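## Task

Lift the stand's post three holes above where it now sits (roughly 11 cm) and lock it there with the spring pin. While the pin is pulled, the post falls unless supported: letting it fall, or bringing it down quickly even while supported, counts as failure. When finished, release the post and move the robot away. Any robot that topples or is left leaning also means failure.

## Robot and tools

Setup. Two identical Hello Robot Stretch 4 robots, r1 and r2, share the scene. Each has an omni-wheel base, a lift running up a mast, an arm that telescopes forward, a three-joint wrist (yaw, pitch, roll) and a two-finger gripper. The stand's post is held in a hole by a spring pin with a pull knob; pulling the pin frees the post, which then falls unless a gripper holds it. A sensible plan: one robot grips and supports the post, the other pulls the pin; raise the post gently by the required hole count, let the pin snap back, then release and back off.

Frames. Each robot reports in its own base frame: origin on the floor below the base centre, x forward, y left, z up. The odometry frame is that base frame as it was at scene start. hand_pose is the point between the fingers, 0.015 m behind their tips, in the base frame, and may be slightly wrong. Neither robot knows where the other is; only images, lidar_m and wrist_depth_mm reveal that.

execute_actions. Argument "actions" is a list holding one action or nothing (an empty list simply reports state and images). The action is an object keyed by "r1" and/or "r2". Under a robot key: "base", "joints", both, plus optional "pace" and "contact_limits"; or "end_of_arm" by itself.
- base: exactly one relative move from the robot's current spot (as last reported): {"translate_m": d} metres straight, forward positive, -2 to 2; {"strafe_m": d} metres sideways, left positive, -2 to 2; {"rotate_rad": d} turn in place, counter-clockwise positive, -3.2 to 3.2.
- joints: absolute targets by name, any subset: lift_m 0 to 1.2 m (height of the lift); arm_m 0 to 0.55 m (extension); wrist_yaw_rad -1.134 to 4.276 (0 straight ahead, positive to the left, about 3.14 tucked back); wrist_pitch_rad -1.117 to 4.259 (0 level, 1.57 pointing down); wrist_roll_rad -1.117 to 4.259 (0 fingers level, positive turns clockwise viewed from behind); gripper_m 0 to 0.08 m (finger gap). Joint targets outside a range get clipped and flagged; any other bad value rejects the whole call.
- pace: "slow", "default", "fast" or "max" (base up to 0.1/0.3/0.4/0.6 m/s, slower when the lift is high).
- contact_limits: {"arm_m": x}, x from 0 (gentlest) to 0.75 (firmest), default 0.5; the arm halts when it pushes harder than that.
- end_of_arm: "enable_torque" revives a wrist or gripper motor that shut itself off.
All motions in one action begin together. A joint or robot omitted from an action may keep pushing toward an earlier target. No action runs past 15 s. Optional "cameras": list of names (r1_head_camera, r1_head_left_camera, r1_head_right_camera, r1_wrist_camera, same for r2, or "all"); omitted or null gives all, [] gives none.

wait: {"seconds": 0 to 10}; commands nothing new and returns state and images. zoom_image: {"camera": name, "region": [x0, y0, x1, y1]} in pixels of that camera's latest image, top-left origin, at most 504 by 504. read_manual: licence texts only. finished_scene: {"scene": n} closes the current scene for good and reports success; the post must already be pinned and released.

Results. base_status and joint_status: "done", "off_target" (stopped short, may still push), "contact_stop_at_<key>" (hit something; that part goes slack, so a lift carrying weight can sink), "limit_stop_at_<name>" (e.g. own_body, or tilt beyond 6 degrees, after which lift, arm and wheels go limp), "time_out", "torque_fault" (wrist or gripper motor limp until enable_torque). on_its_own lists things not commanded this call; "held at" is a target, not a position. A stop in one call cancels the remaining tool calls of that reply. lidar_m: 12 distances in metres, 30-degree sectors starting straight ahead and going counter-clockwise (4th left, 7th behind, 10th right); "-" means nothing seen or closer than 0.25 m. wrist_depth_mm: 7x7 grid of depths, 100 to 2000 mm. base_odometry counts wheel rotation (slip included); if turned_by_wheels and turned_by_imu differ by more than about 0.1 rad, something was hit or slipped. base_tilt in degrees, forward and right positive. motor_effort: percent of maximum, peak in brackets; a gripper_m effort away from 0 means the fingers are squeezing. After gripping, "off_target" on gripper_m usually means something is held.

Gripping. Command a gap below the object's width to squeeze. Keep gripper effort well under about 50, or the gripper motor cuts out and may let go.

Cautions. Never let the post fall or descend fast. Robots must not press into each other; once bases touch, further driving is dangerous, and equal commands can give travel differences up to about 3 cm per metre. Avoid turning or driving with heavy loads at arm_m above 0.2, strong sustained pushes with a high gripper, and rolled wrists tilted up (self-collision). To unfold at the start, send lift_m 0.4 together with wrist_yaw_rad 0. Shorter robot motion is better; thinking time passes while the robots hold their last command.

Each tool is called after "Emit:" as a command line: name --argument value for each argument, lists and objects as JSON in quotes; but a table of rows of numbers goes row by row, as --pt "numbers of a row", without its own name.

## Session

Emit:
execute_actions --actions '[]'

Scene clock: 0.00 s.
r1.base_odometry: x=+0.000 y=+0.000 heading=+0.000 (m, m, rad; r1's odometry frame)
r1.turned_by_wheels: +0.000 (rad since the last result)
r1.turned_by_imu: +0.000 (rad since the last result)
r1.base_tilt: forward=+0.3 right=+0.3 (deg)
r1.lidar_m: 1.28 1.01 0.99 0.73 0.59 0.56 0.63 0.94 4.02 3.29 4.20 2.81
r1.base_status: not commanded
r1.joint_positions: lift_m=+0.126 arm_m=+0.001 wrist_yaw_rad=+3.202 wrist_pitch_rad=-0.014 wrist_roll_rad=-0.016 gripper_m=+0.040
r1.joint_status: not commanded
r1.motor_effort: lift_m=+21 arm_m=-1 wrist_yaw_rad=-2 wrist_pitch_rad=-8 wrist_roll_rad=+0 gripper_m=-2 wheel_0=+0 wheel_1=+0 wheel_2=+0 (%)
r1.hand_pose: x=-0.0461 y=+0.0744 z=+0.3070 quat_wxyz=(-0.030, +0.007, -0.008, +0.999) (m; r1's base frame)
r1.wrist_depth_mm: - - 136 866 715 615 544 / - - 136 809 715 615 544 / - 111 138 798 723 615 544 / 145 141 189 842 715 615 544 / 216 1397 1078 866 723 615 544 / 216 1078 136 831 155 603 544 / 209 - - 831 141 - 539
r2.base_odometry: x=+0.000 y=+0.000 heading=+0.000 (m, m, rad; r2's odometry frame)
r2.turned_by_wheels: +0.000 (rad since the last result)
r2.turned_by_imu: +0.000 (rad since the last result)
r2.base_tilt: forward=+0.9 right=+0.2 (deg)
r2.lidar_m: 1.77 7.17 4.45 3.86 2.21 1.31 1.13 1.13 1.00 0.87 0.85 0.99
r2.base_status: not commanded
r2.joint_positions: lift_m=+0.214 arm_m=-0.002 wrist_yaw_rad=+3.140 wrist_pitch_rad=-0.013 wrist_roll_rad=-0.008 gripper_m=+0.040
r2.joint_status: not commanded
r2.motor_effort: lift_m=+22 arm_m=-1 wrist_yaw_rad=-2 wrist_pitch_rad=-9 wrist_roll_rad=+1 gripper_m=-1 wheel_0=+0 wheel_1=+0 wheel_2=+0 (%)
r2.hand_pose: x=-0.0437 y=+0.0877 z=+0.3948 quat_wxyz=(+0.001, +0.007, -0.004, +1.000) (m; r2's base frame)
r2.wrist_depth_mm: - 142 141 1281 1336 1397 1430 / - - 140 1308 1308 1430 1464 / - 111 141 1281 1336 1397 1464 / 145 141 160 1308 1336 1430 1499 / 202 1182 1229 1281 1366 1430 1499 / 213 1182 1205 1308 1281 1366 1464 / 202 1025 - 1042 554 - 1042
pictures: r1_head_camera, r1_head_left_camera, r1_head_right_camera, r1_wrist_camera, r2_head_camera, r2_head_left_camera, r2_head_right_camera, r2_wrist_camera
camera_calibration (this result's frames):
r1_wrist_camera: T_world_to_cam=[[-0.077724, 0.995613, 0.0520996, -0.0886897], [0.00241212, 0.0524453, -0.998621, 0.353618], [-0.996972, -0.0774911, -0.0064778, 0.114371], [0, 0, 0, 1]] pos_world=[0.106278, 0.0786177, 0.358492]
r2_wrist_camera: T_world_to_cam=[[-0.0501532, 0.998093, 0.0359835, -0.0938442], [-0.0167094, 0.0351852, -0.999241, 0.447476], [-0.998602, -0.0507164, 0.0149129, 0.106099], [0, 0, 0, 1]] pos_world=[0.108721, 0.0833017, 0.448931]
Images, in order (width x height): r1_head_camera 420x560, r1_head_left_camera 420x672, r1_head_right_camera 420x672, r1_wrist_camera 616x392, r2_head_camera 420x560, r2_head_left_camera 420x672, r2_head_right_camera 420x672, r2_wrist_camera 616x392.

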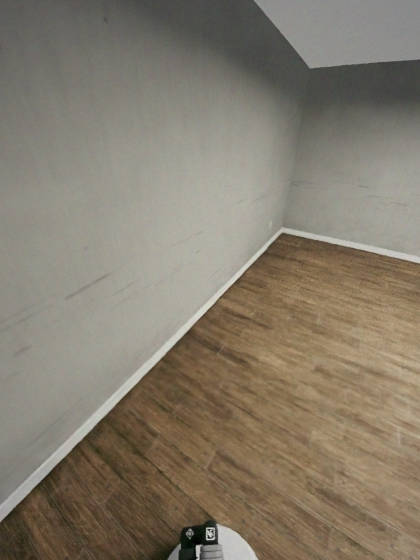

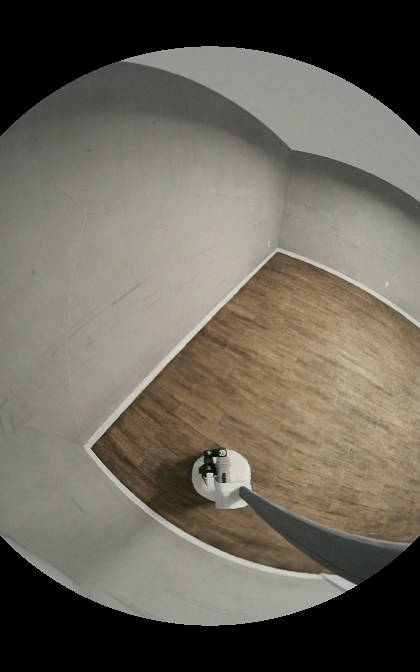

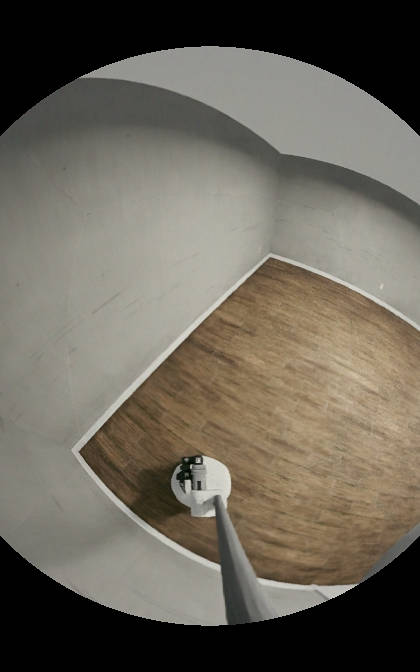

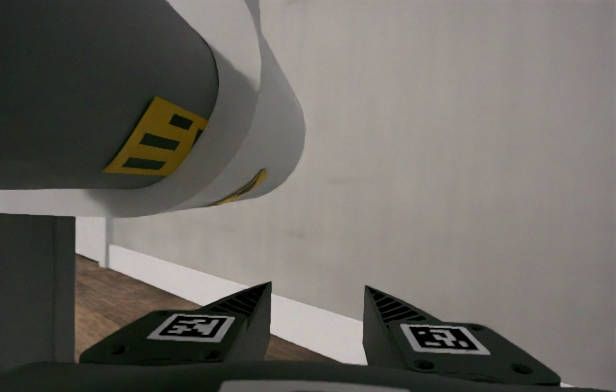

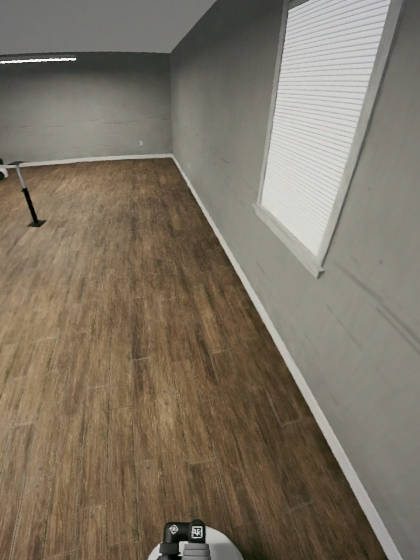

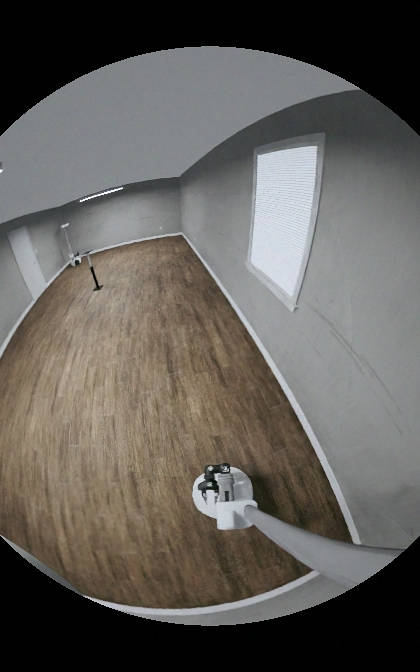

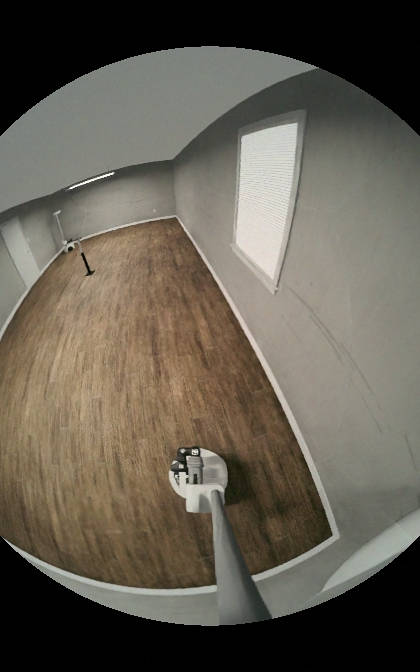

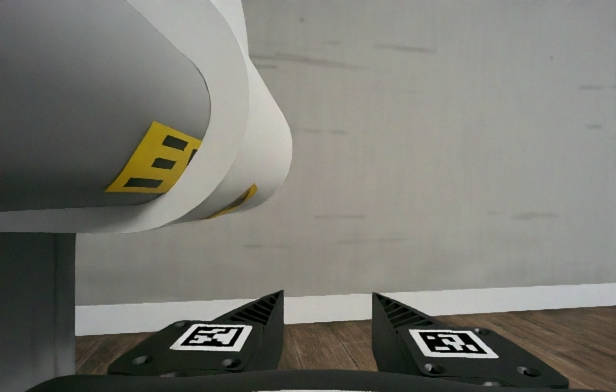

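Emit:
zoom_image --camera "r2_head_camera" --region '[0, 150, 80, 240]'

Emit:
zoom_image --camera "r2_head_left_camera" --region '[40, 210, 130, 300]'

Region (0, 150, 80, 240) of r2_head_camera's 420x560 image, scaled by 5.600, with more detail than that image has.

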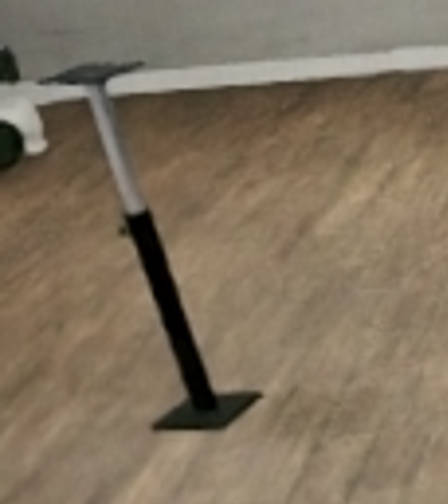

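Region (40, 210, 130, 300) of r2_head_left_camera's 420x672 image, scaled by 5.600, with more detail than that image has.

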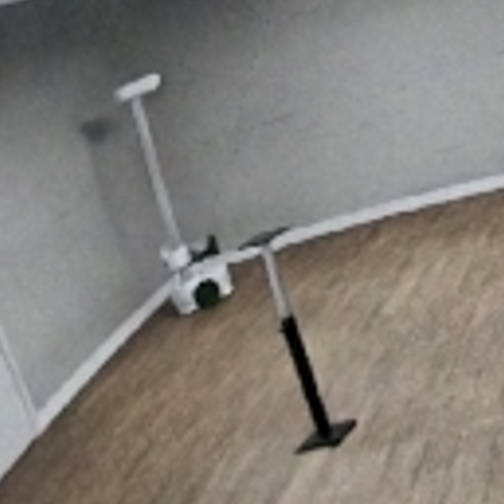

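Emit:
execute_actions --actions '[{"r1": {"base": {"rotate_rad": -1.74}, "pace": "max"}, "r2": {"base": {"rotate_rad": 0.74}, "joints": {"lift_m": 0.2}, "pace": "max"}}]' --cameras '["r1_head_camera", "r2_head_camera"]'

Scene clock: 83.97 s.
r1.base_odometry: x=+0.000 y=+0.000 heading=-1.740 (m, m, rad; r1's odometry frame)
r1.turned_by_wheels: -1.740 (rad since the last result)
r1.turned_by_imu: -1.762 (rad since the last result)
r1.base_tilt: forward=+0.2 right=+0.4 (deg)
r1.lidar_m: 3.24 4.39 4.11 1.57 1.05 0.98 0.91 0.63 0.56 0.61 0.80 1.67
r1.base_status: done
r1.joint_positions: lift_m=+0.126 arm_m=+0.001 wrist_yaw_rad=+3.202 wrist_pitch_rad=-0.014 wrist_roll_rad=-0.016 gripper_m=+0.040
r1.joint_status: not commanded
r1.motor_effort: lift_m=+21(21) arm_m=-1(1) wrist_yaw_rad=-1(1) wrist_pitch_rad=-8(9) wrist_roll_rad=+0(1) gripper_m=-2(2) wheel_0=+1(6) wheel_1=+0(12) wheel_2=+0(9) (%)
r1.hand_pose: x=-0.0461 y=+0.0745 z=+0.3070 quat_wxyz=(-0.030, +0.007, -0.008, +0.999) (m; r1's base frame)
r1.wrist_depth_mm: - - 136 1229 1118 991 891 / - - 136 1229 1118 991 904 / - 111 138 1205 1118 1008 891 / 145 141 189 1255 1118 991 904 / 215 820 1025 1281 1118 991 904 / 217 788 136 1118 155 976 904 / 208 - - 854 141 - 831
r2.base_odometry: x=+0.000 y=+0.000 heading=+0.740 (m, m, rad; r2's odometry frame)
r2.turned_by_wheels: +0.740 (rad since the last result)
r2.turned_by_imu: +0.726 (rad since the last result)
r2.base_tilt: forward=+0.8 right=+0.2 (deg)
r2.lidar_m: 4.04 4.06 3.87 1.66 1.19 1.13 1.17 0.90 0.88 0.89 1.21 3.09
r2.base_status: done
r2.joint_positions: lift_m=+0.200 arm_m=-0.002 wrist_yaw_rad=+3.140 wrist_pitch_rad=-0.013 wrist_roll_rad=-0.008 gripper_m=+0.040
r2.joint_status: all done
r2.motor_effort: lift_m=+19(21) arm_m=-1(0) wrist_yaw_rad=+0(1) wrist_pitch_rad=-9(9) wrist_roll_rad=+0(1) gripper_m=-1(1) wheel_0=+0(11) wheel_1=+1(8) wheel_2=+0(10) (%)
r2.hand_pose: x=-0.0437 y=+0.0877 z=+0.3812 quat_wxyz=(+0.001, +0.007, -0.004, +1.000) (m; r2's base frame)
r2.wrist_depth_mm: - 142 141 1397 1229 1098 976 / - - 140 1366 1255 1060 960 / - 111 141 1336 1205 1078 991 / 145 141 160 1397 1229 1078 976 / 202 1078 1397 1430 1229 1098 991 / 213 1060 1255 1281 1160 1060 976 / 202 991 - 991 535 - 946
pictures: r1_head_camera, r2_head_camera
Images, in order (width x height): r1_head_camera 420x560, r2_head_camera 420x560.

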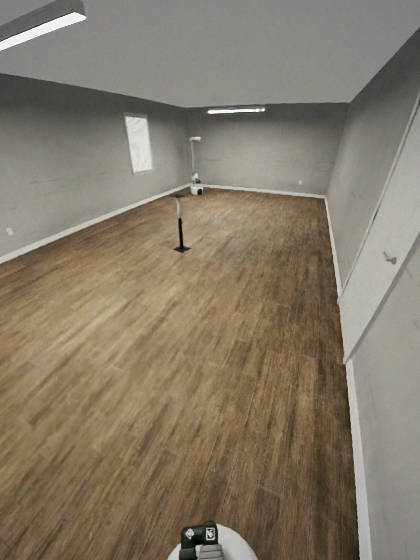

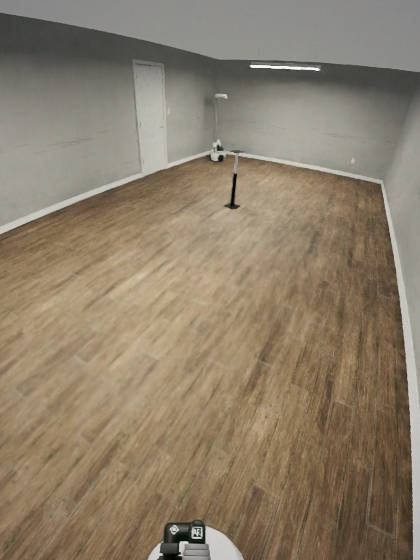

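Emit:
zoom_image --camera "r1_head_camera" --region '[150, 185, 215, 260]'

Emit:
zoom_image --camera "r2_head_camera" --region '[200, 140, 265, 215]'

Region (150, 185, 215, 260) of r1_head_camera's 420x560 image, scaled by 6.720, with more detail than that image has; it fills the left 437 columns of this view, and the rest is white.

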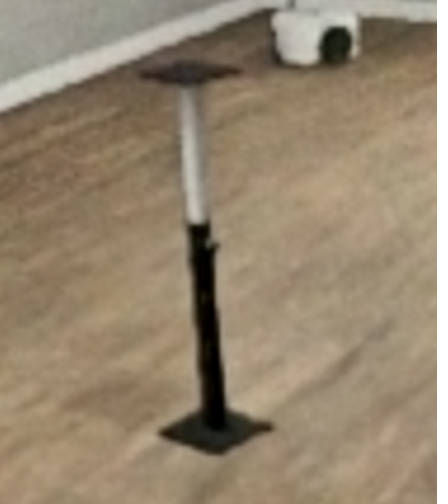

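Region (200, 140, 265, 215) of r2_head_camera's 420x560 image, scaled by 6.720, with more detail than that image has; it fills the left 437 columns of this view, and the rest is white.

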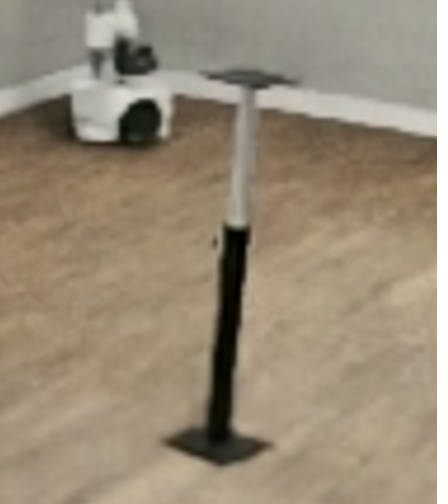

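Emit:
execute_actions --actions '[{"r1": {"base": {"translate_m": 2.0}, "joints": {"lift_m": 0.4, "wrist_yaw_rad": 0.0, "gripper_m": 0.08, "wrist_pitch_rad": 0.0, "wrist_roll_rad": 0.0}, "pace": "max"}, "r2": {"base": {"translate_m": 2.0}, "joints": {"gripper_m": 0.08}, "pace": "max"}}]' --cameras '["r1_head_camera", "r1_wrist_camera", "r2_head_camera"]'

Scene clock: 104.57 s.
r1.base_odometry: x=-0.336 y=-1.972 heading=-1.740 (m, m, rad; r1's odometry frame)
r1.turned_by_wheels: +0.000 (rad since the last result)
r1.turned_by_imu: +0.000 (rad since the last result)
r1.base_tilt: forward=+0.3 right=+0.2 (deg)
r1.lidar_m: 1.24 1.30 3.22 3.32 2.96 2.78 2.31 1.55 1.44 1.48 1.96 4.71
r1.base_status: done
r1.joint_positions: lift_m=+0.400 arm_m=+0.001 wrist_yaw_rad=+0.000 wrist_pitch_rad=+0.003 wrist_roll_rad=+0.000 gripper_m=+0.080
r1.joint_status: all done
r1.motor_effort: lift_m=+21(25) arm_m=-1(0) wrist_yaw_rad=-1(10) wrist_pitch_rad=-8(8) wrist_roll_rad=+1(1) gripper_m=-1(0) wheel_0=-1(8) wheel_1=-1(7) wheel_2=-1(13) (%)
r1.hand_pose: x=+0.3842 y=-0.0874 z=+0.5776 quat_wxyz=(+1.000, +0.000, +0.001, +0.000) (m; r1's base frame)
r1.wrist_depth_mm: - - - - - - - / - - - - - - - / - - - - - - - / - - - - - - - / - - - - - - - / 1808 133 161 1863 1756 1921 1921 / - - 153 1430 1336 109 -
r2.base_odometry: x=+1.477 y=+1.349 heading=+0.740 (m, m, rad; r2's odometry frame)
r2.turned_by_wheels: +0.000 (rad since the last result)
r2.turned_by_imu: -0.007 (rad since the last result)
r2.base_tilt: forward=+0.8 right=+0.2 (deg)
r2.lidar_m: 2.04 3.05 2.92 3.01 3.05 2.88 2.70 1.88 1.79 1.89 2.53 5.84
r2.base_status: done
r2.joint_positions: lift_m=+0.200 arm_m=-0.002 wrist_yaw_rad=+3.140 wrist_pitch_rad=-0.013 wrist_roll_rad=-0.008 gripper_m=+0.080
r2.joint_status: all done
r2.motor_effort: lift_m=+19(19) arm_m=-1(1) wrist_yaw_rad=-1(1) wrist_pitch_rad=-10(10) wrist_roll_rad=-1(1) gripper_m=+2(1) wheel_0=-1(7) wheel_1=-1(6) wheel_2=-1(15) (%)
r2.hand_pose: x=-0.0437 y=+0.0877 z=+0.3812 quat_wxyz=(+0.001, +0.007, -0.004, +1.000) (m; r2's base frame)
r2.wrist_depth_mm: - 142 141 - - - - / - - 141 - - - - / - 111 141 - - - - / 145 140 161 - - - - / 202 1983 - - - - - / 213 1366 1160 1366 1366 1430 1430 / 193 - 136 1008 931 109 -
pictures: r1_head_camera, r1_wrist_camera, r2_head_camera
camera_calibration (this result's frames):
r1_wrist_camera: T_world_to_cam=[[0.018565, -0.999179, 0.0360112, -0.110241], [-0.0223134, -0.0364225, -0.999087, 0.633277], [0.999579, 0.0177445, -0.0229712, -0.216618], [0, 0, 0, 1]] pos_world=[0.232704, -0.0832412, 0.631693]
Images, in order (width x height): r1_head_camera 420x560, r1_wrist_camera 616x392, r2_head_camera 420x560.

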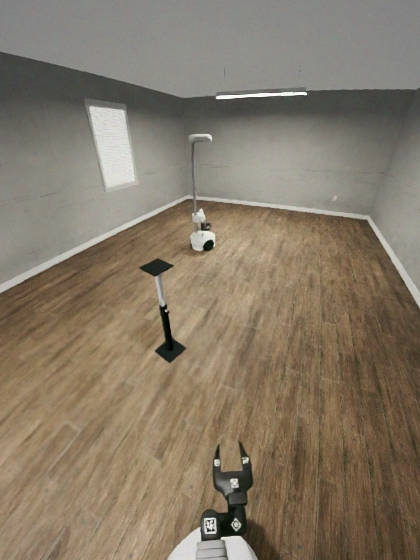

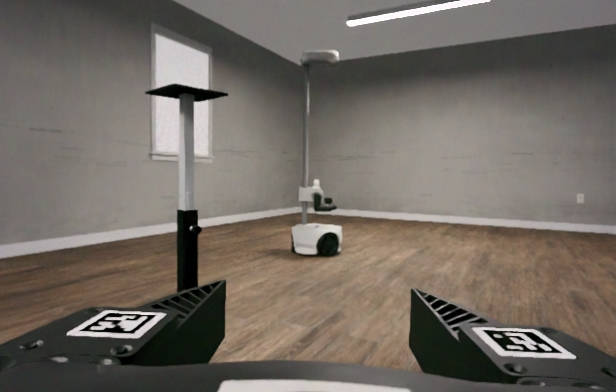

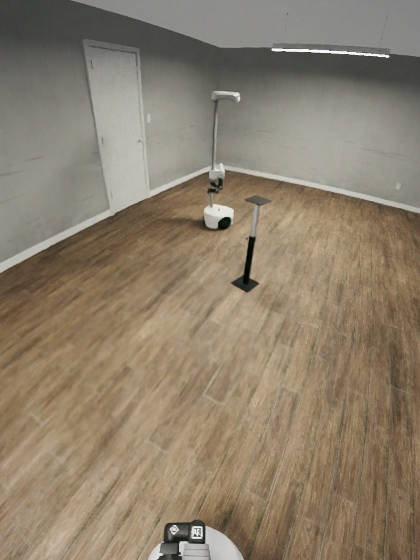

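Emit:
zoom_image --camera "r1_head_camera" --region '[125, 250, 215, 375]'

Emit:
zoom_image --camera "r2_head_camera" --region '[215, 250, 275, 300]'

Emit:
zoom_image --camera "r1_head_camera" --region '[145, 325, 195, 370]'

Emit:
zoom_image --camera "r1_wrist_camera" --region '[130, 70, 250, 290]'

Region (125, 250, 215, 375) of r1_head_camera's 420x560 image, scaled by 4.032, with more detail than that image has; it fills the left 363 columns of this view, and the rest is white.

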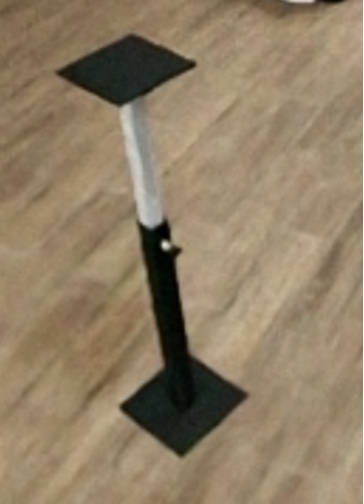

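Region (215, 250, 275, 300) of r2_head_camera's 420x560 image, scaled by 8.400, with more detail than that image has.

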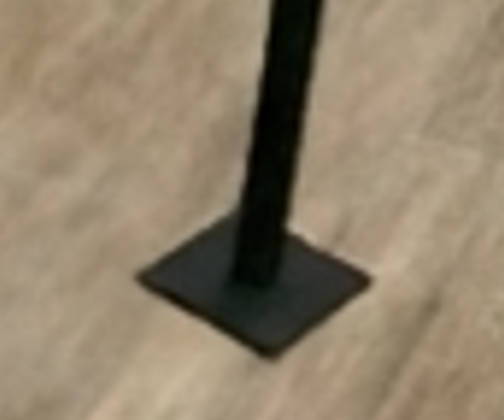

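Region (145, 325, 195, 370) of r1_head_camera's 420x560 image, scaled by 10.080, with more detail than that image has; it fills the top 454 rows of this view, and the rest is white.

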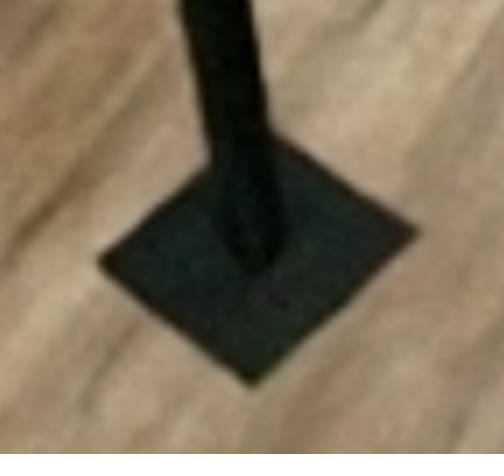

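Region (130, 70, 250, 290) of r1_wrist_camera's 616x392 image, scaled by 2.291; it fills the left 275 columns of this view, and the rest is white.

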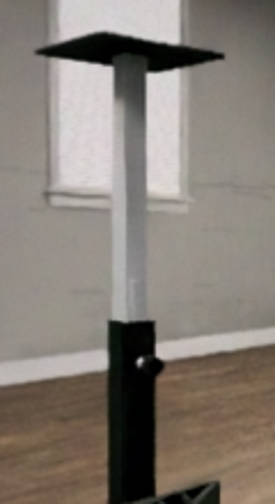

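Emit:
zoom_image --camera "r1_head_camera" --region '[175, 120, 225, 160]'

Emit:
zoom_image --camera "r2_head_camera" --region '[200, 78, 250, 118]'

Emit:
zoom_image --camera "r1_head_camera" --region '[180, 430, 280, 560]'

Region (175, 120, 225, 160) of r1_head_camera's 420x560 image, scaled by 10.080, with more detail than that image has; it fills the top 403 rows of this view, and the rest is white.

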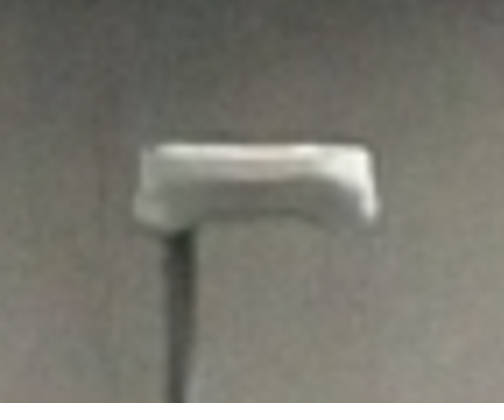

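Region (200, 78, 250, 118) of r2_head_camera's 420x560 image, scaled by 10.080, with more detail than that image has; it fills the top 403 rows of this view, and the rest is white.

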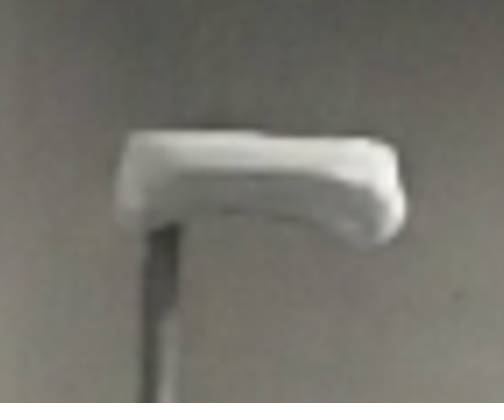

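Region (180, 430, 280, 560) of r1_head_camera's 420x560 image, scaled by 3.877, with more detail than that image has; it fills the left 388 columns of this view, and the rest is white.

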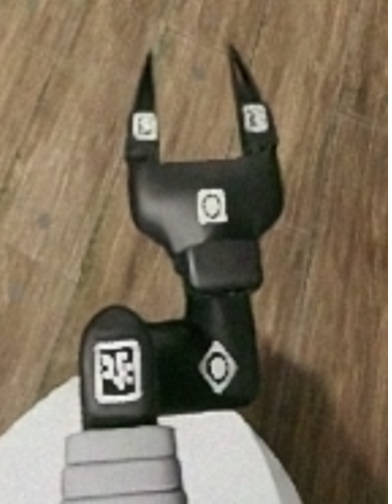

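Emit:
execute_actions --actions '[{"r1": {"base": {"translate_m": 0.775}, "joints": {"lift_m": 0.303}, "pace": "max"}, "r2": {"base": {"translate_m": 1.75}, "joints": {"lift_m": 0.53, "wrist_yaw_rad": 1.4, "wrist_roll_rad": 0.0}, "pace": "max"}}]' --cameras '["r1_head_camera", "r2_head_camera", "r1_head_left_camera", "r2_head_right_camera"]'

Scene clock: 227.97 s.
r1.base_odometry: x=-0.467 y=-2.736 heading=-1.740 (m, m, rad; r1's odometry frame)
r1.turned_by_wheels: +0.000 (rad since the last result)
r1.turned_by_imu: -0.001 (rad since the last result)
r1.base_tilt: forward=+0.3 right=+0.4 (deg)
r1.lidar_m: 0.53 0.49 2.90 2.98 3.69 3.47 2.83 1.94 1.80 1.87 2.46 0.52
r1.base_status: done
r1.joint_positions: lift_m=+0.303 arm_m=+0.001 wrist_yaw_rad=+0.000 wrist_pitch_rad=+0.003 wrist_roll_rad=+0.000 gripper_m=+0.080
r1.joint_status: all done
r1.motor_effort: lift_m=+20(21) arm_m=+0(1) wrist_yaw_rad=-2(1) wrist_pitch_rad=-9(8) wrist_roll_rad=+1(1) gripper_m=-1(1) wheel_0=-2(6) wheel_1=-2(6) wheel_2=+1(14) (%)
r1.hand_pose: x=+0.3841 y=-0.0874 z=+0.4807 quat_wxyz=(+1.000, +0.000, +0.001, +0.000) (m; r1's base frame)
r1.wrist_depth_mm: - - - 627 - - - / - - - - - - - / - - - - - - - / - - - - - - - / - - - - - - - / 1537 133 161 1464 1464 1618 1618 / - - 153 699 668 109 -
r2.base_odometry: x=+2.769 y=+2.529 heading=+0.740 (m, m, rad; r2's odometry frame)
r2.turned_by_wheels: +0.000 (rad since the last result)
r2.turned_by_imu: -0.007 (rad since the last result)
r2.base_tilt: forward=+0.8 right=+0.1 (deg)
r2.lidar_m: 0.44 2.21 2.09 2.16 2.89 4.44 3.94 2.80 2.66 2.75 0.42 0.39
r2.base_status: done
r2.joint_positions: lift_m=+0.530 arm_m=-0.002 wrist_yaw_rad=+1.400 wrist_pitch_rad=-0.013 wrist_roll_rad=+0.000 gripper_m=+0.080
r2.joint_status: all done
r2.motor_effort: lift_m=+24(24) arm_m=-1(1) wrist_yaw_rad=-1(7) wrist_pitch_rad=-9(10) wrist_roll_rad=+2(1) gripper_m=-1(1) wheel_0=-1(6) wheel_1=-1(6) wheel_2=+1(15) (%)
r2.hand_pose: x=+0.2911 y=+0.1947 z=+0.7108 quat_wxyz=(+0.765, +0.004, -0.005, +0.644) (m; r2's base frame)
r2.wrist_depth_mm: - - - - 1863 1756 1576 / - - - - 1921 1756 1618 / - - - - 1921 1756 1576 / - - - - 1863 1756 1618 / - - - - 1921 1756 1618 / - - - - 1921 1708 1661 / 1756 - 136 1708 1618 109 -
pictures: r1_head_camera, r1_head_left_camera, r2_head_camera, r2_head_right_camera
Images, in order (width x height): r1_head_camera 420x560, r1_head_left_camera 420x672, r2_head_camera 420x560, r2_head_right_camera 420x672.

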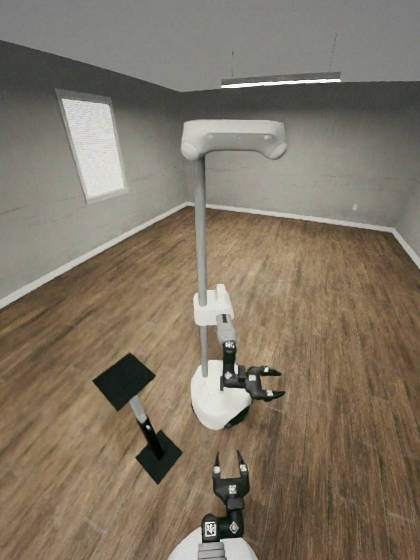

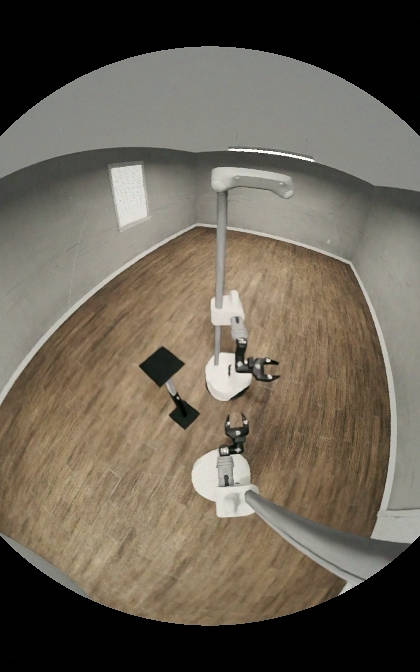

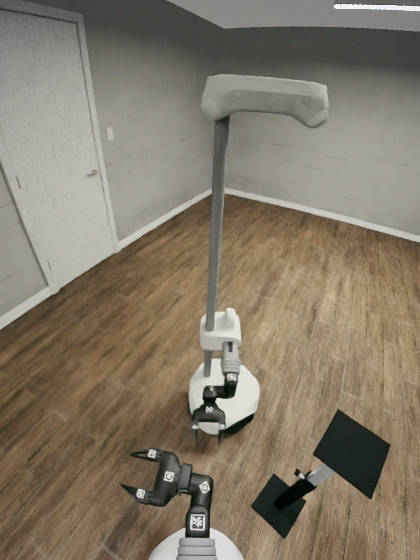

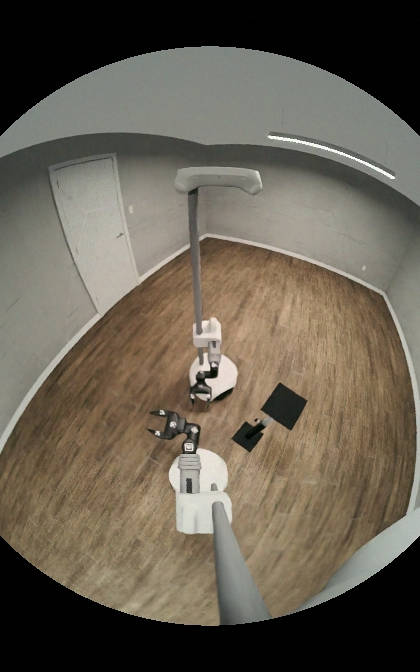

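Emit:
zoom_image --camera "r2_head_camera" --region '[240, 400, 400, 550]'

Emit:
zoom_image --camera "r1_head_camera" --region '[85, 345, 205, 495]'

Region (240, 400, 400, 550) of r2_head_camera's 420x560 image, scaled by 3.150, with more detail than that image has; it fills the top 472 rows of this view, and the rest is white.

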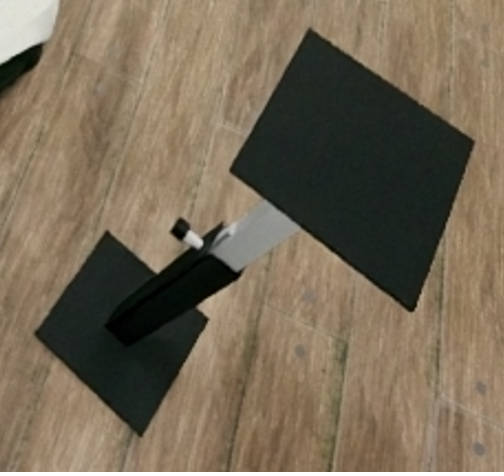

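Region (85, 345, 205, 495) of r1_head_camera's 420x560 image, scaled by 3.360, with more detail than that image has; it fills the left 403 columns of this view, and the rest is white.

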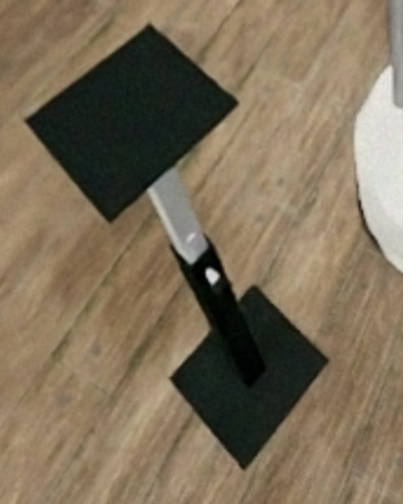

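Emit:
execute_actions --actions '[{"r1": {"base": {"rotate_rad": 0.842}, "pace": "max"}, "r2": {"base": {"rotate_rad": -0.765}, "joints": {"wrist_yaw_rad": -0.026}, "pace": "max"}}]' --cameras '["r1_head_camera", "r1_wrist_camera", "r2_head_camera", "r2_wrist_camera"]'

Scene clock: 296.50 s.
r1.base_odometry: x=-0.467 y=-2.736 heading=-0.898 (m, m, rad; r1's odometry frame)
r1.turned_by_wheels: +0.842 (rad since the last result)
r1.turned_by_imu: +0.852 (rad since the last result)
r1.base_tilt: forward=+0.3 right=+0.3 (deg)
r1.lidar_m: 0.51 2.89 3.37 3.48 3.44 2.13 1.78 1.81 2.11 3.66 0.62 0.51
r1.base_status: done
r1.joint_positions: lift_m=+0.303 arm_m=+0.001 wrist_yaw_rad=+0.000 wrist_pitch_rad=+0.003 wrist_roll_rad=+0.000 gripper_m=+0.080
r1.joint_status: not commanded
r1.motor_effort: lift_m=+20(20) arm_m=-1(0) wrist_yaw_rad=-2(3) wrist_pitch_rad=-8(8) wrist_roll_rad=+1(1) gripper_m=-1(1) wheel_0=-1(7) wheel_1=+1(8) wheel_2=+1(11) (%)
r1.hand_pose: x=+0.3842 y=-0.0874 z=+0.4807 quat_wxyz=(+1.000, +0.000, +0.001, +0.000) (m; r1's base frame)
r1.wrist_depth_mm: - - - - - 320 - / - - - - - 319 - / - - - - - 315 - / - - - - - 312 - / - - - - - 307 - / 1537 134 161 1576 1464 309 1618 / - - 153 1229 1118 109 -
r2.base_odometry: x=+2.769 y=+2.529 heading=-0.025 (m, m, rad; r2's odometry frame)
r2.turned_by_wheels: -0.765 (rad since the last result)
r2.turned_by_imu: -0.754 (rad since the last result)
r2.base_tilt: forward=+0.9 right=+0.2 (deg)
r2.lidar_m: 0.40 0.55 0.72 2.09 2.09 2.41 4.14 4.46 3.07 2.63 2.63 0.44
r2.base_status: done
r2.joint_positions: lift_m=+0.530 arm_m=-0.002 wrist_yaw_rad=-0.026 wrist_pitch_rad=-0.013 wrist_roll_rad=+0.000 gripper_m=+0.080
r2.joint_status: all done
r2.motor_effort: lift_m=+24(24) arm_m=-1(1) wrist_yaw_rad=-1(9) wrist_pitch_rad=-9(10) wrist_roll_rad=+2(1) gripper_m=-1(0) wheel_0=+1(7) wheel_1=+1(8) wheel_2=-1(9) (%)
r2.hand_pose: x=+0.3792 y=-0.0929 z=+0.7108 quat_wxyz=(+1.000, +0.000, -0.007, -0.013) (m; r2's base frame)
r2.wrist_depth_mm: - - 211 197 196 - - / - - 312 250 278 - - / - - - 250 - - - / - - - 250 - - - / - - - 249 - - - / - - - 252 - - - / 455 - 136 252 1618 109 -
pictures: r1_head_camera, r1_wrist_camera, r2_head_camera, r2_wrist_camera
camera_calibration (this result's frames):
r1_wrist_camera: T_world_to_cam=[[0.0186338, -0.999178, 0.0360088, -0.106761], [-0.0223868, -0.036423, -0.999086, 0.536456], [0.999576, 0.0178106, -0.0230471, -0.218811], [0, 0, 0, 1]] pos_world=[0.232717, -0.0832372, 0.534767]
r2_wrist_camera: T_world_to_cam=[[0.0258648, -0.999258, 0.0285547, -0.112808], [0.0161174, -0.0281437, -0.999474, 0.758475], [0.999536, 0.0263114, 0.0153775, -0.236272], [0, 0, 0, 1]] pos_world=[0.226855, -0.0851615, 0.76493]
Images, in order (width x height): r1_head_camera 420x560, r1_wrist_camera 616x392, r2_head_camera 420x560, r2_wrist_camera 616x392.

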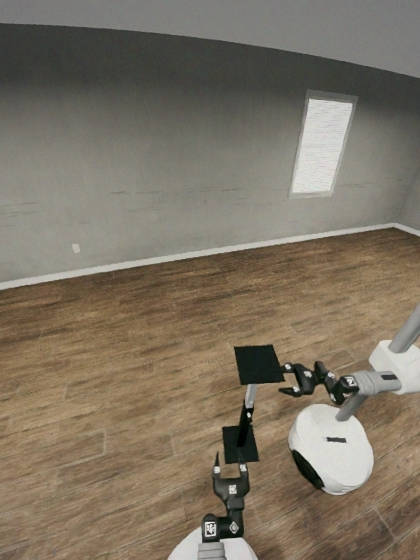

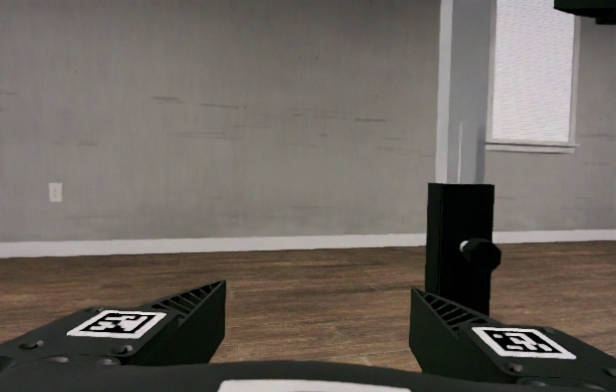

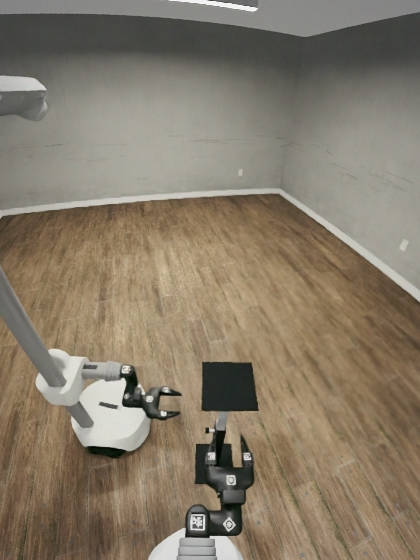

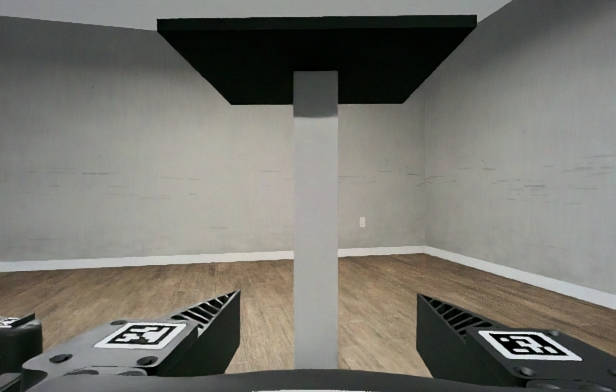

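Emit:
zoom_image --camera "r1_wrist_camera" --region '[390, 160, 530, 320]'

Emit:
zoom_image --camera "r2_wrist_camera" --region '[220, 240, 440, 380]'

Emit:
zoom_image --camera "r2_wrist_camera" --region '[140, 0, 500, 130]'

Emit:
zoom_image --camera "r1_wrist_camera" --region '[200, 250, 430, 380]'

Region (390, 160, 530, 320) of r1_wrist_camera's 616x392 image, scaled by 3.150; it fills the left 441 columns of this view, and the rest is white.

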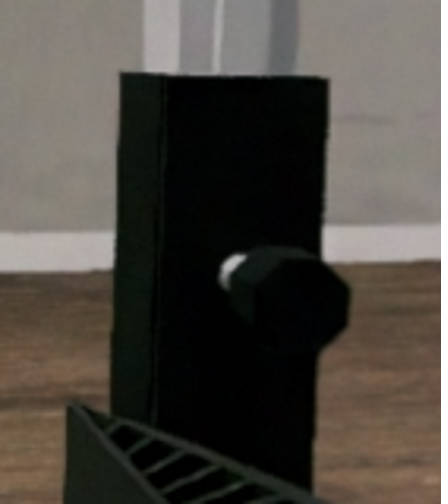

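Region (220, 240, 440, 380) of r2_wrist_camera's 616x392 image, scaled by 2.291; it fills the top 321 rows of this view, and the rest is white.

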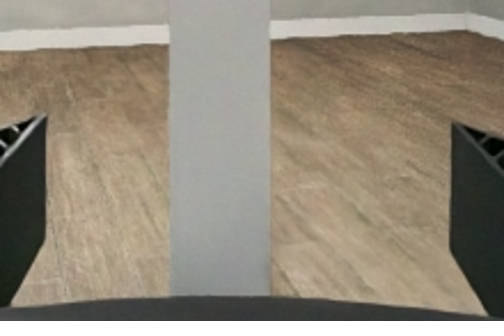

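Region (140, 0, 500, 130) of r2_wrist_camera's 616x392 image, scaled by 1.400; it fills the top 182 rows of this view, and the rest is white.

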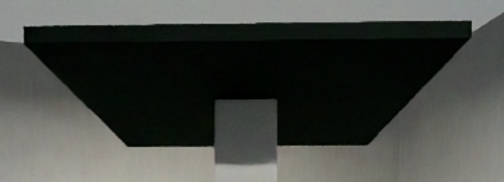

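Region (200, 250, 430, 380) of r1_wrist_camera's 616x392 image, scaled by 2.191; it fills the top 285 rows of this view, and the rest is white.

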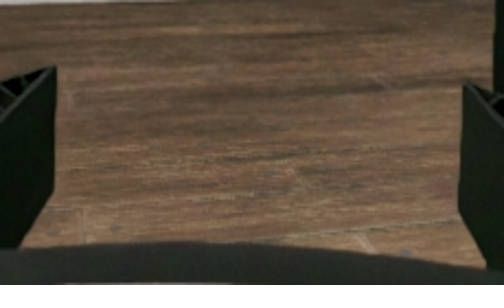

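Emit:
execute_actions --actions '[{"r1": {"base": {"strafe_m": -0.117}, "joints": {"arm_m": 0.075, "lift_m": 0.306}, "pace": "max"}, "r2": {"base": {"strafe_m": 0.005}, "joints": {"arm_m": 0.13, "wrist_yaw_rad": -0.017}, "pace": "fast"}}]' --cameras '["r1_head_camera", "r1_wrist_camera", "r2_wrist_camera"]'

Scene clock: 334.37 s.
r1.base_odometry: x=-0.558 y=-2.808 heading=-0.898 (m, m, rad; r1's odometry frame)
r1.turned_by_wheels: +0.000 (rad since the last result)
r1.turned_by_imu: -0.001 (rad since the last result)
r1.base_tilt: forward=+0.3 right=+0.4 (deg)
r1.lidar_m: 0.48 2.94 3.39 3.58 3.60 2.07 1.76 1.76 2.09 3.64 0.54 0.50
r1.base_status: done
r1.joint_positions: lift_m=+0.306 arm_m=+0.074 wrist_yaw_rad=+0.000 wrist_pitch_rad=+0.003 wrist_roll_rad=+0.000 gripper_m=+0.080
r1.joint_status: all done
r1.motor_effort: lift_m=+22(23) arm_m=+7(4) wrist_yaw_rad=-2(3) wrist_pitch_rad=-9(8) wrist_roll_rad=+0(2) gripper_m=-1(1) wheel_0=+1(11) wheel_1=-1(12) wheel_2=+0(0) (%)
r1.hand_pose: x=+0.4573 y=-0.0874 z=+0.4835 quat_wxyz=(+1.000, +0.000, +0.001, +0.000) (m; r1's base frame)
r1.wrist_depth_mm: - - - 239 - - - / - - - - - - - / - - - - - - - / - - - 243 - - - / - - - 237 - - - / 1499 134 161 240 1464 1618 1661 / - - 153 241 1118 109 -
r2.base_odometry: x=+2.769 y=+2.534 heading=-0.025 (m, m, rad; r2's odometry frame)
r2.turned_by_wheels: +0.000 (rad since the last result)
r2.turned_by_imu: -0.002 (rad since the last result)
r2.base_tilt: forward=+0.9 right=+0.3 (deg)
r2.lidar_m: 0.38 0.43 0.54 2.09 2.09 2.40 4.13 4.46 3.09 2.65 2.65 0.43
r2.base_status: done
r2.joint_positions: lift_m=+0.530 arm_m=+0.129 wrist_yaw_rad=-0.017 wrist_pitch_rad=-0.013 wrist_roll_rad=+0.000 gripper_m=+0.080
r2.joint_status: all done
r2.motor_effort: lift_m=+24(24) arm_m=+6(6) wrist_yaw_rad=-1(1) wrist_pitch_rad=-9(10) wrist_roll_rad=+1(2) gripper_m=-1(1) wheel_0=-1(5) wheel_1=+0(9) wheel_2=+0(0) (%)
r2.hand_pose: x=+0.5109 y=-0.0910 z=+0.7108 quat_wxyz=(+1.000, +0.000, -0.007, -0.008) (m; r2's base frame)
r2.wrist_depth_mm: - - 186 118 174 - - / - - - 118 - - - / - - - 118 - - - / - - - 118 - - - / - - - 119 - - - / - - - 119 - - - / 1708 - 136 119 158 109 -
pictures: r1_head_camera, r1_wrist_camera, r2_wrist_camera
camera_calibration (this result's frames):
r1_wrist_camera: T_world_to_cam=[[0.0184805, -0.999181, 0.0359895, -0.108181], [-0.0223374, -0.0363992, -0.999088, 0.540936], [0.99958, 0.0176597, -0.0229918, -0.291915], [0, 0, 0, 1]] pos_world=[0.305875, -0.0832476, 0.537624]
r2_wrist_camera: T_world_to_cam=[[0.0348205, -0.998987, 0.0284975, -0.11884], [0.0163491, -0.0279416, -0.999476, 0.756301], [0.99926, 0.0352681, 0.0153596, -0.367073], [0, 0, 0, 1]] pos_world=[0.358574, -0.0846412, 0.764929]
Images, in order (width x height): r1_head_camera 420x560, r1_wrist_camera 616x392, r2_wrist_camera 616x392.

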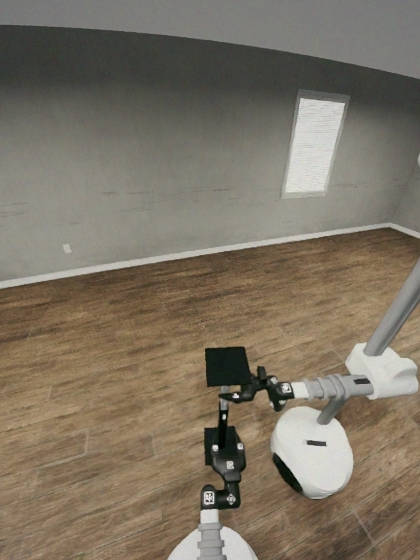

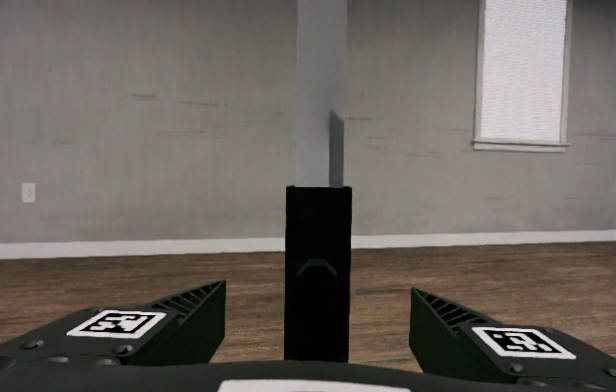

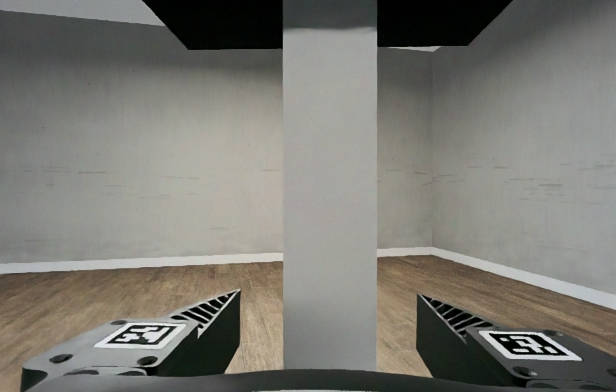

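Emit:
zoom_image --camera "r1_wrist_camera" --region '[210, 175, 430, 370]'

Region (210, 175, 430, 370) of r1_wrist_camera's 616x392 image, scaled by 2.291; it fills the top 447 rows of this view, and the rest is white.

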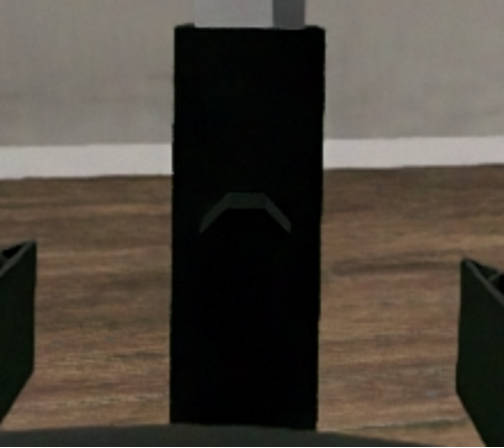

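Emit:
execute_actions --actions '[{"r1": {"joints": {"arm_m": 0.135, "gripper_m": 0.036}, "pace": "fast"}, "r2": {"joints": {"gripper_m": 0.0228}, "pace": "fast"}}]' --cameras '["r1_wrist_camera", "r2_wrist_camera"]'

Scene clock: 354.47 s.
r1.base_odometry: x=-0.558 y=-2.808 heading=-0.898 (m, m, rad; r1's odometry frame)
r1.turned_by_wheels: +0.000 (rad since the last result)
r1.turned_by_imu: +0.000 (rad since the last result)
r1.base_tilt: forward=+0.3 right=+0.4 (deg)
r1.lidar_m: 0.47 2.94 3.39 3.59 3.57 2.07 1.79 1.78 2.09 3.60 0.51 0.48
r1.base_status: not commanded
r1.joint_positions: lift_m=+0.306 arm_m=+0.134 wrist_yaw_rad=+0.000 wrist_pitch_rad=+0.003 wrist_roll_rad=+0.000 gripper_m=+0.036
r1.joint_status: all done
r1.motor_effort: lift_m=+22(22) arm_m=+7(9) wrist_yaw_rad=-3(3) wrist_pitch_rad=-8(9) wrist_roll_rad=+1(2) gripper_m=-4(6) wheel_0=+1(1) wheel_1=-1(0) wheel_2=+0(0) (%)
r1.hand_pose: x=+0.5174 y=-0.0874 z=+0.4836 quat_wxyz=(+1.000, +0.000, +0.001, +0.000) (m; r1's base frame)
r1.wrist_depth_mm: - - - 180 - - - / - - - 181 - - - / - - - 182 - - - / - - - 177 - - - / - - - 177 - - - / 1537 1537 138 153 177 1618 1618 / 1160 - - 148 128 - 1138
r2.base_odometry: x=+2.769 y=+2.534 heading=-0.025 (m, m, rad; r2's odometry frame)
r2.turned_by_wheels: +0.000 (rad since the last result)
r2.turned_by_imu: -0.002 (rad since the last result)
r2.base_tilt: forward=+0.9 right=+0.2 (deg)
r2.lidar_m: 0.40 0.47 0.55 2.08 2.08 2.41 4.14 4.45 3.09 2.65 2.64 0.43
r2.base_status: not commanded
r2.joint_positions: lift_m=+0.530 arm_m=+0.129 wrist_yaw_rad=-0.016 wrist_pitch_rad=-0.013 wrist_roll_rad=+0.000 gripper_m=+0.029
r2.joint_status: gripper_m off_target (ended at +0.029, target +0.023)
r2.motor_effort: lift_m=+24(24) arm_m=+6(6) wrist_yaw_rad=-2(2) wrist_pitch_rad=-9(9) wrist_roll_rad=+1(2) gripper_m=-36(32) wheel_0=-1(1) wheel_1=+0(0) wheel_2=+0(0) (%)
r2.hand_pose: x=+0.5110 y=-0.0909 z=+0.7108 quat_wxyz=(+1.000, +0.000, -0.007, -0.008) (m; r2's base frame)
r2.wrist_depth_mm: - - 186 117 174 - - / - - - 118 - - - / - - - 118 - - - / - - - 118 - - - / - - - 118 - - - / - - - 119 131 - - / 1618 1708 - 119 118 - 1661
pictures: r1_wrist_camera, r2_wrist_camera
camera_calibration (this result's frames):
r1_wrist_camera: T_world_to_cam=[[0.0186352, -0.999179, 0.035964, -0.109325], [-0.0223066, -0.0363767, -0.999089, 0.54227], [0.999577, 0.017816, -0.0229662, -0.351922], [0, 0, 0, 1]] pos_world=[0.365906, -0.0832394, 0.537626]
r2_wrist_camera: T_world_to_cam=[[0.0351166, -0.998975, 0.0285487, -0.118965], [0.0163157, -0.0279895, -0.999475, 0.756306], [0.99925, 0.0355639, 0.015316, -0.367045], [0, 0, 0, 1]] pos_world=[0.358607, -0.0846208, 0.764927]
Images, in order (width x height): r1_wrist_camera 616x392, r2_wrist_camera 616x392.

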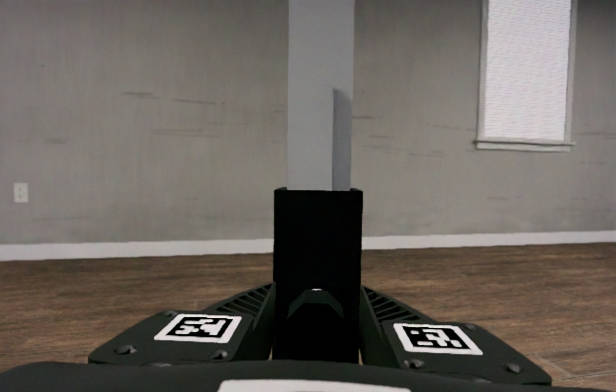

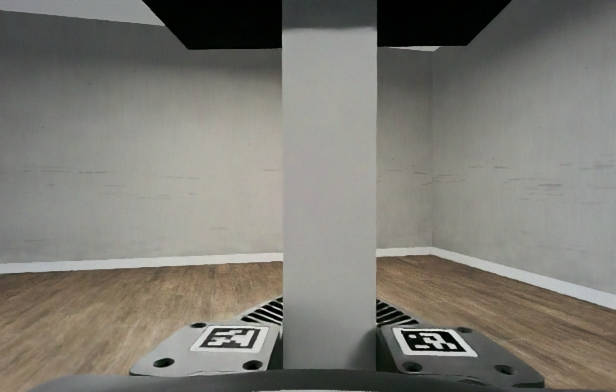

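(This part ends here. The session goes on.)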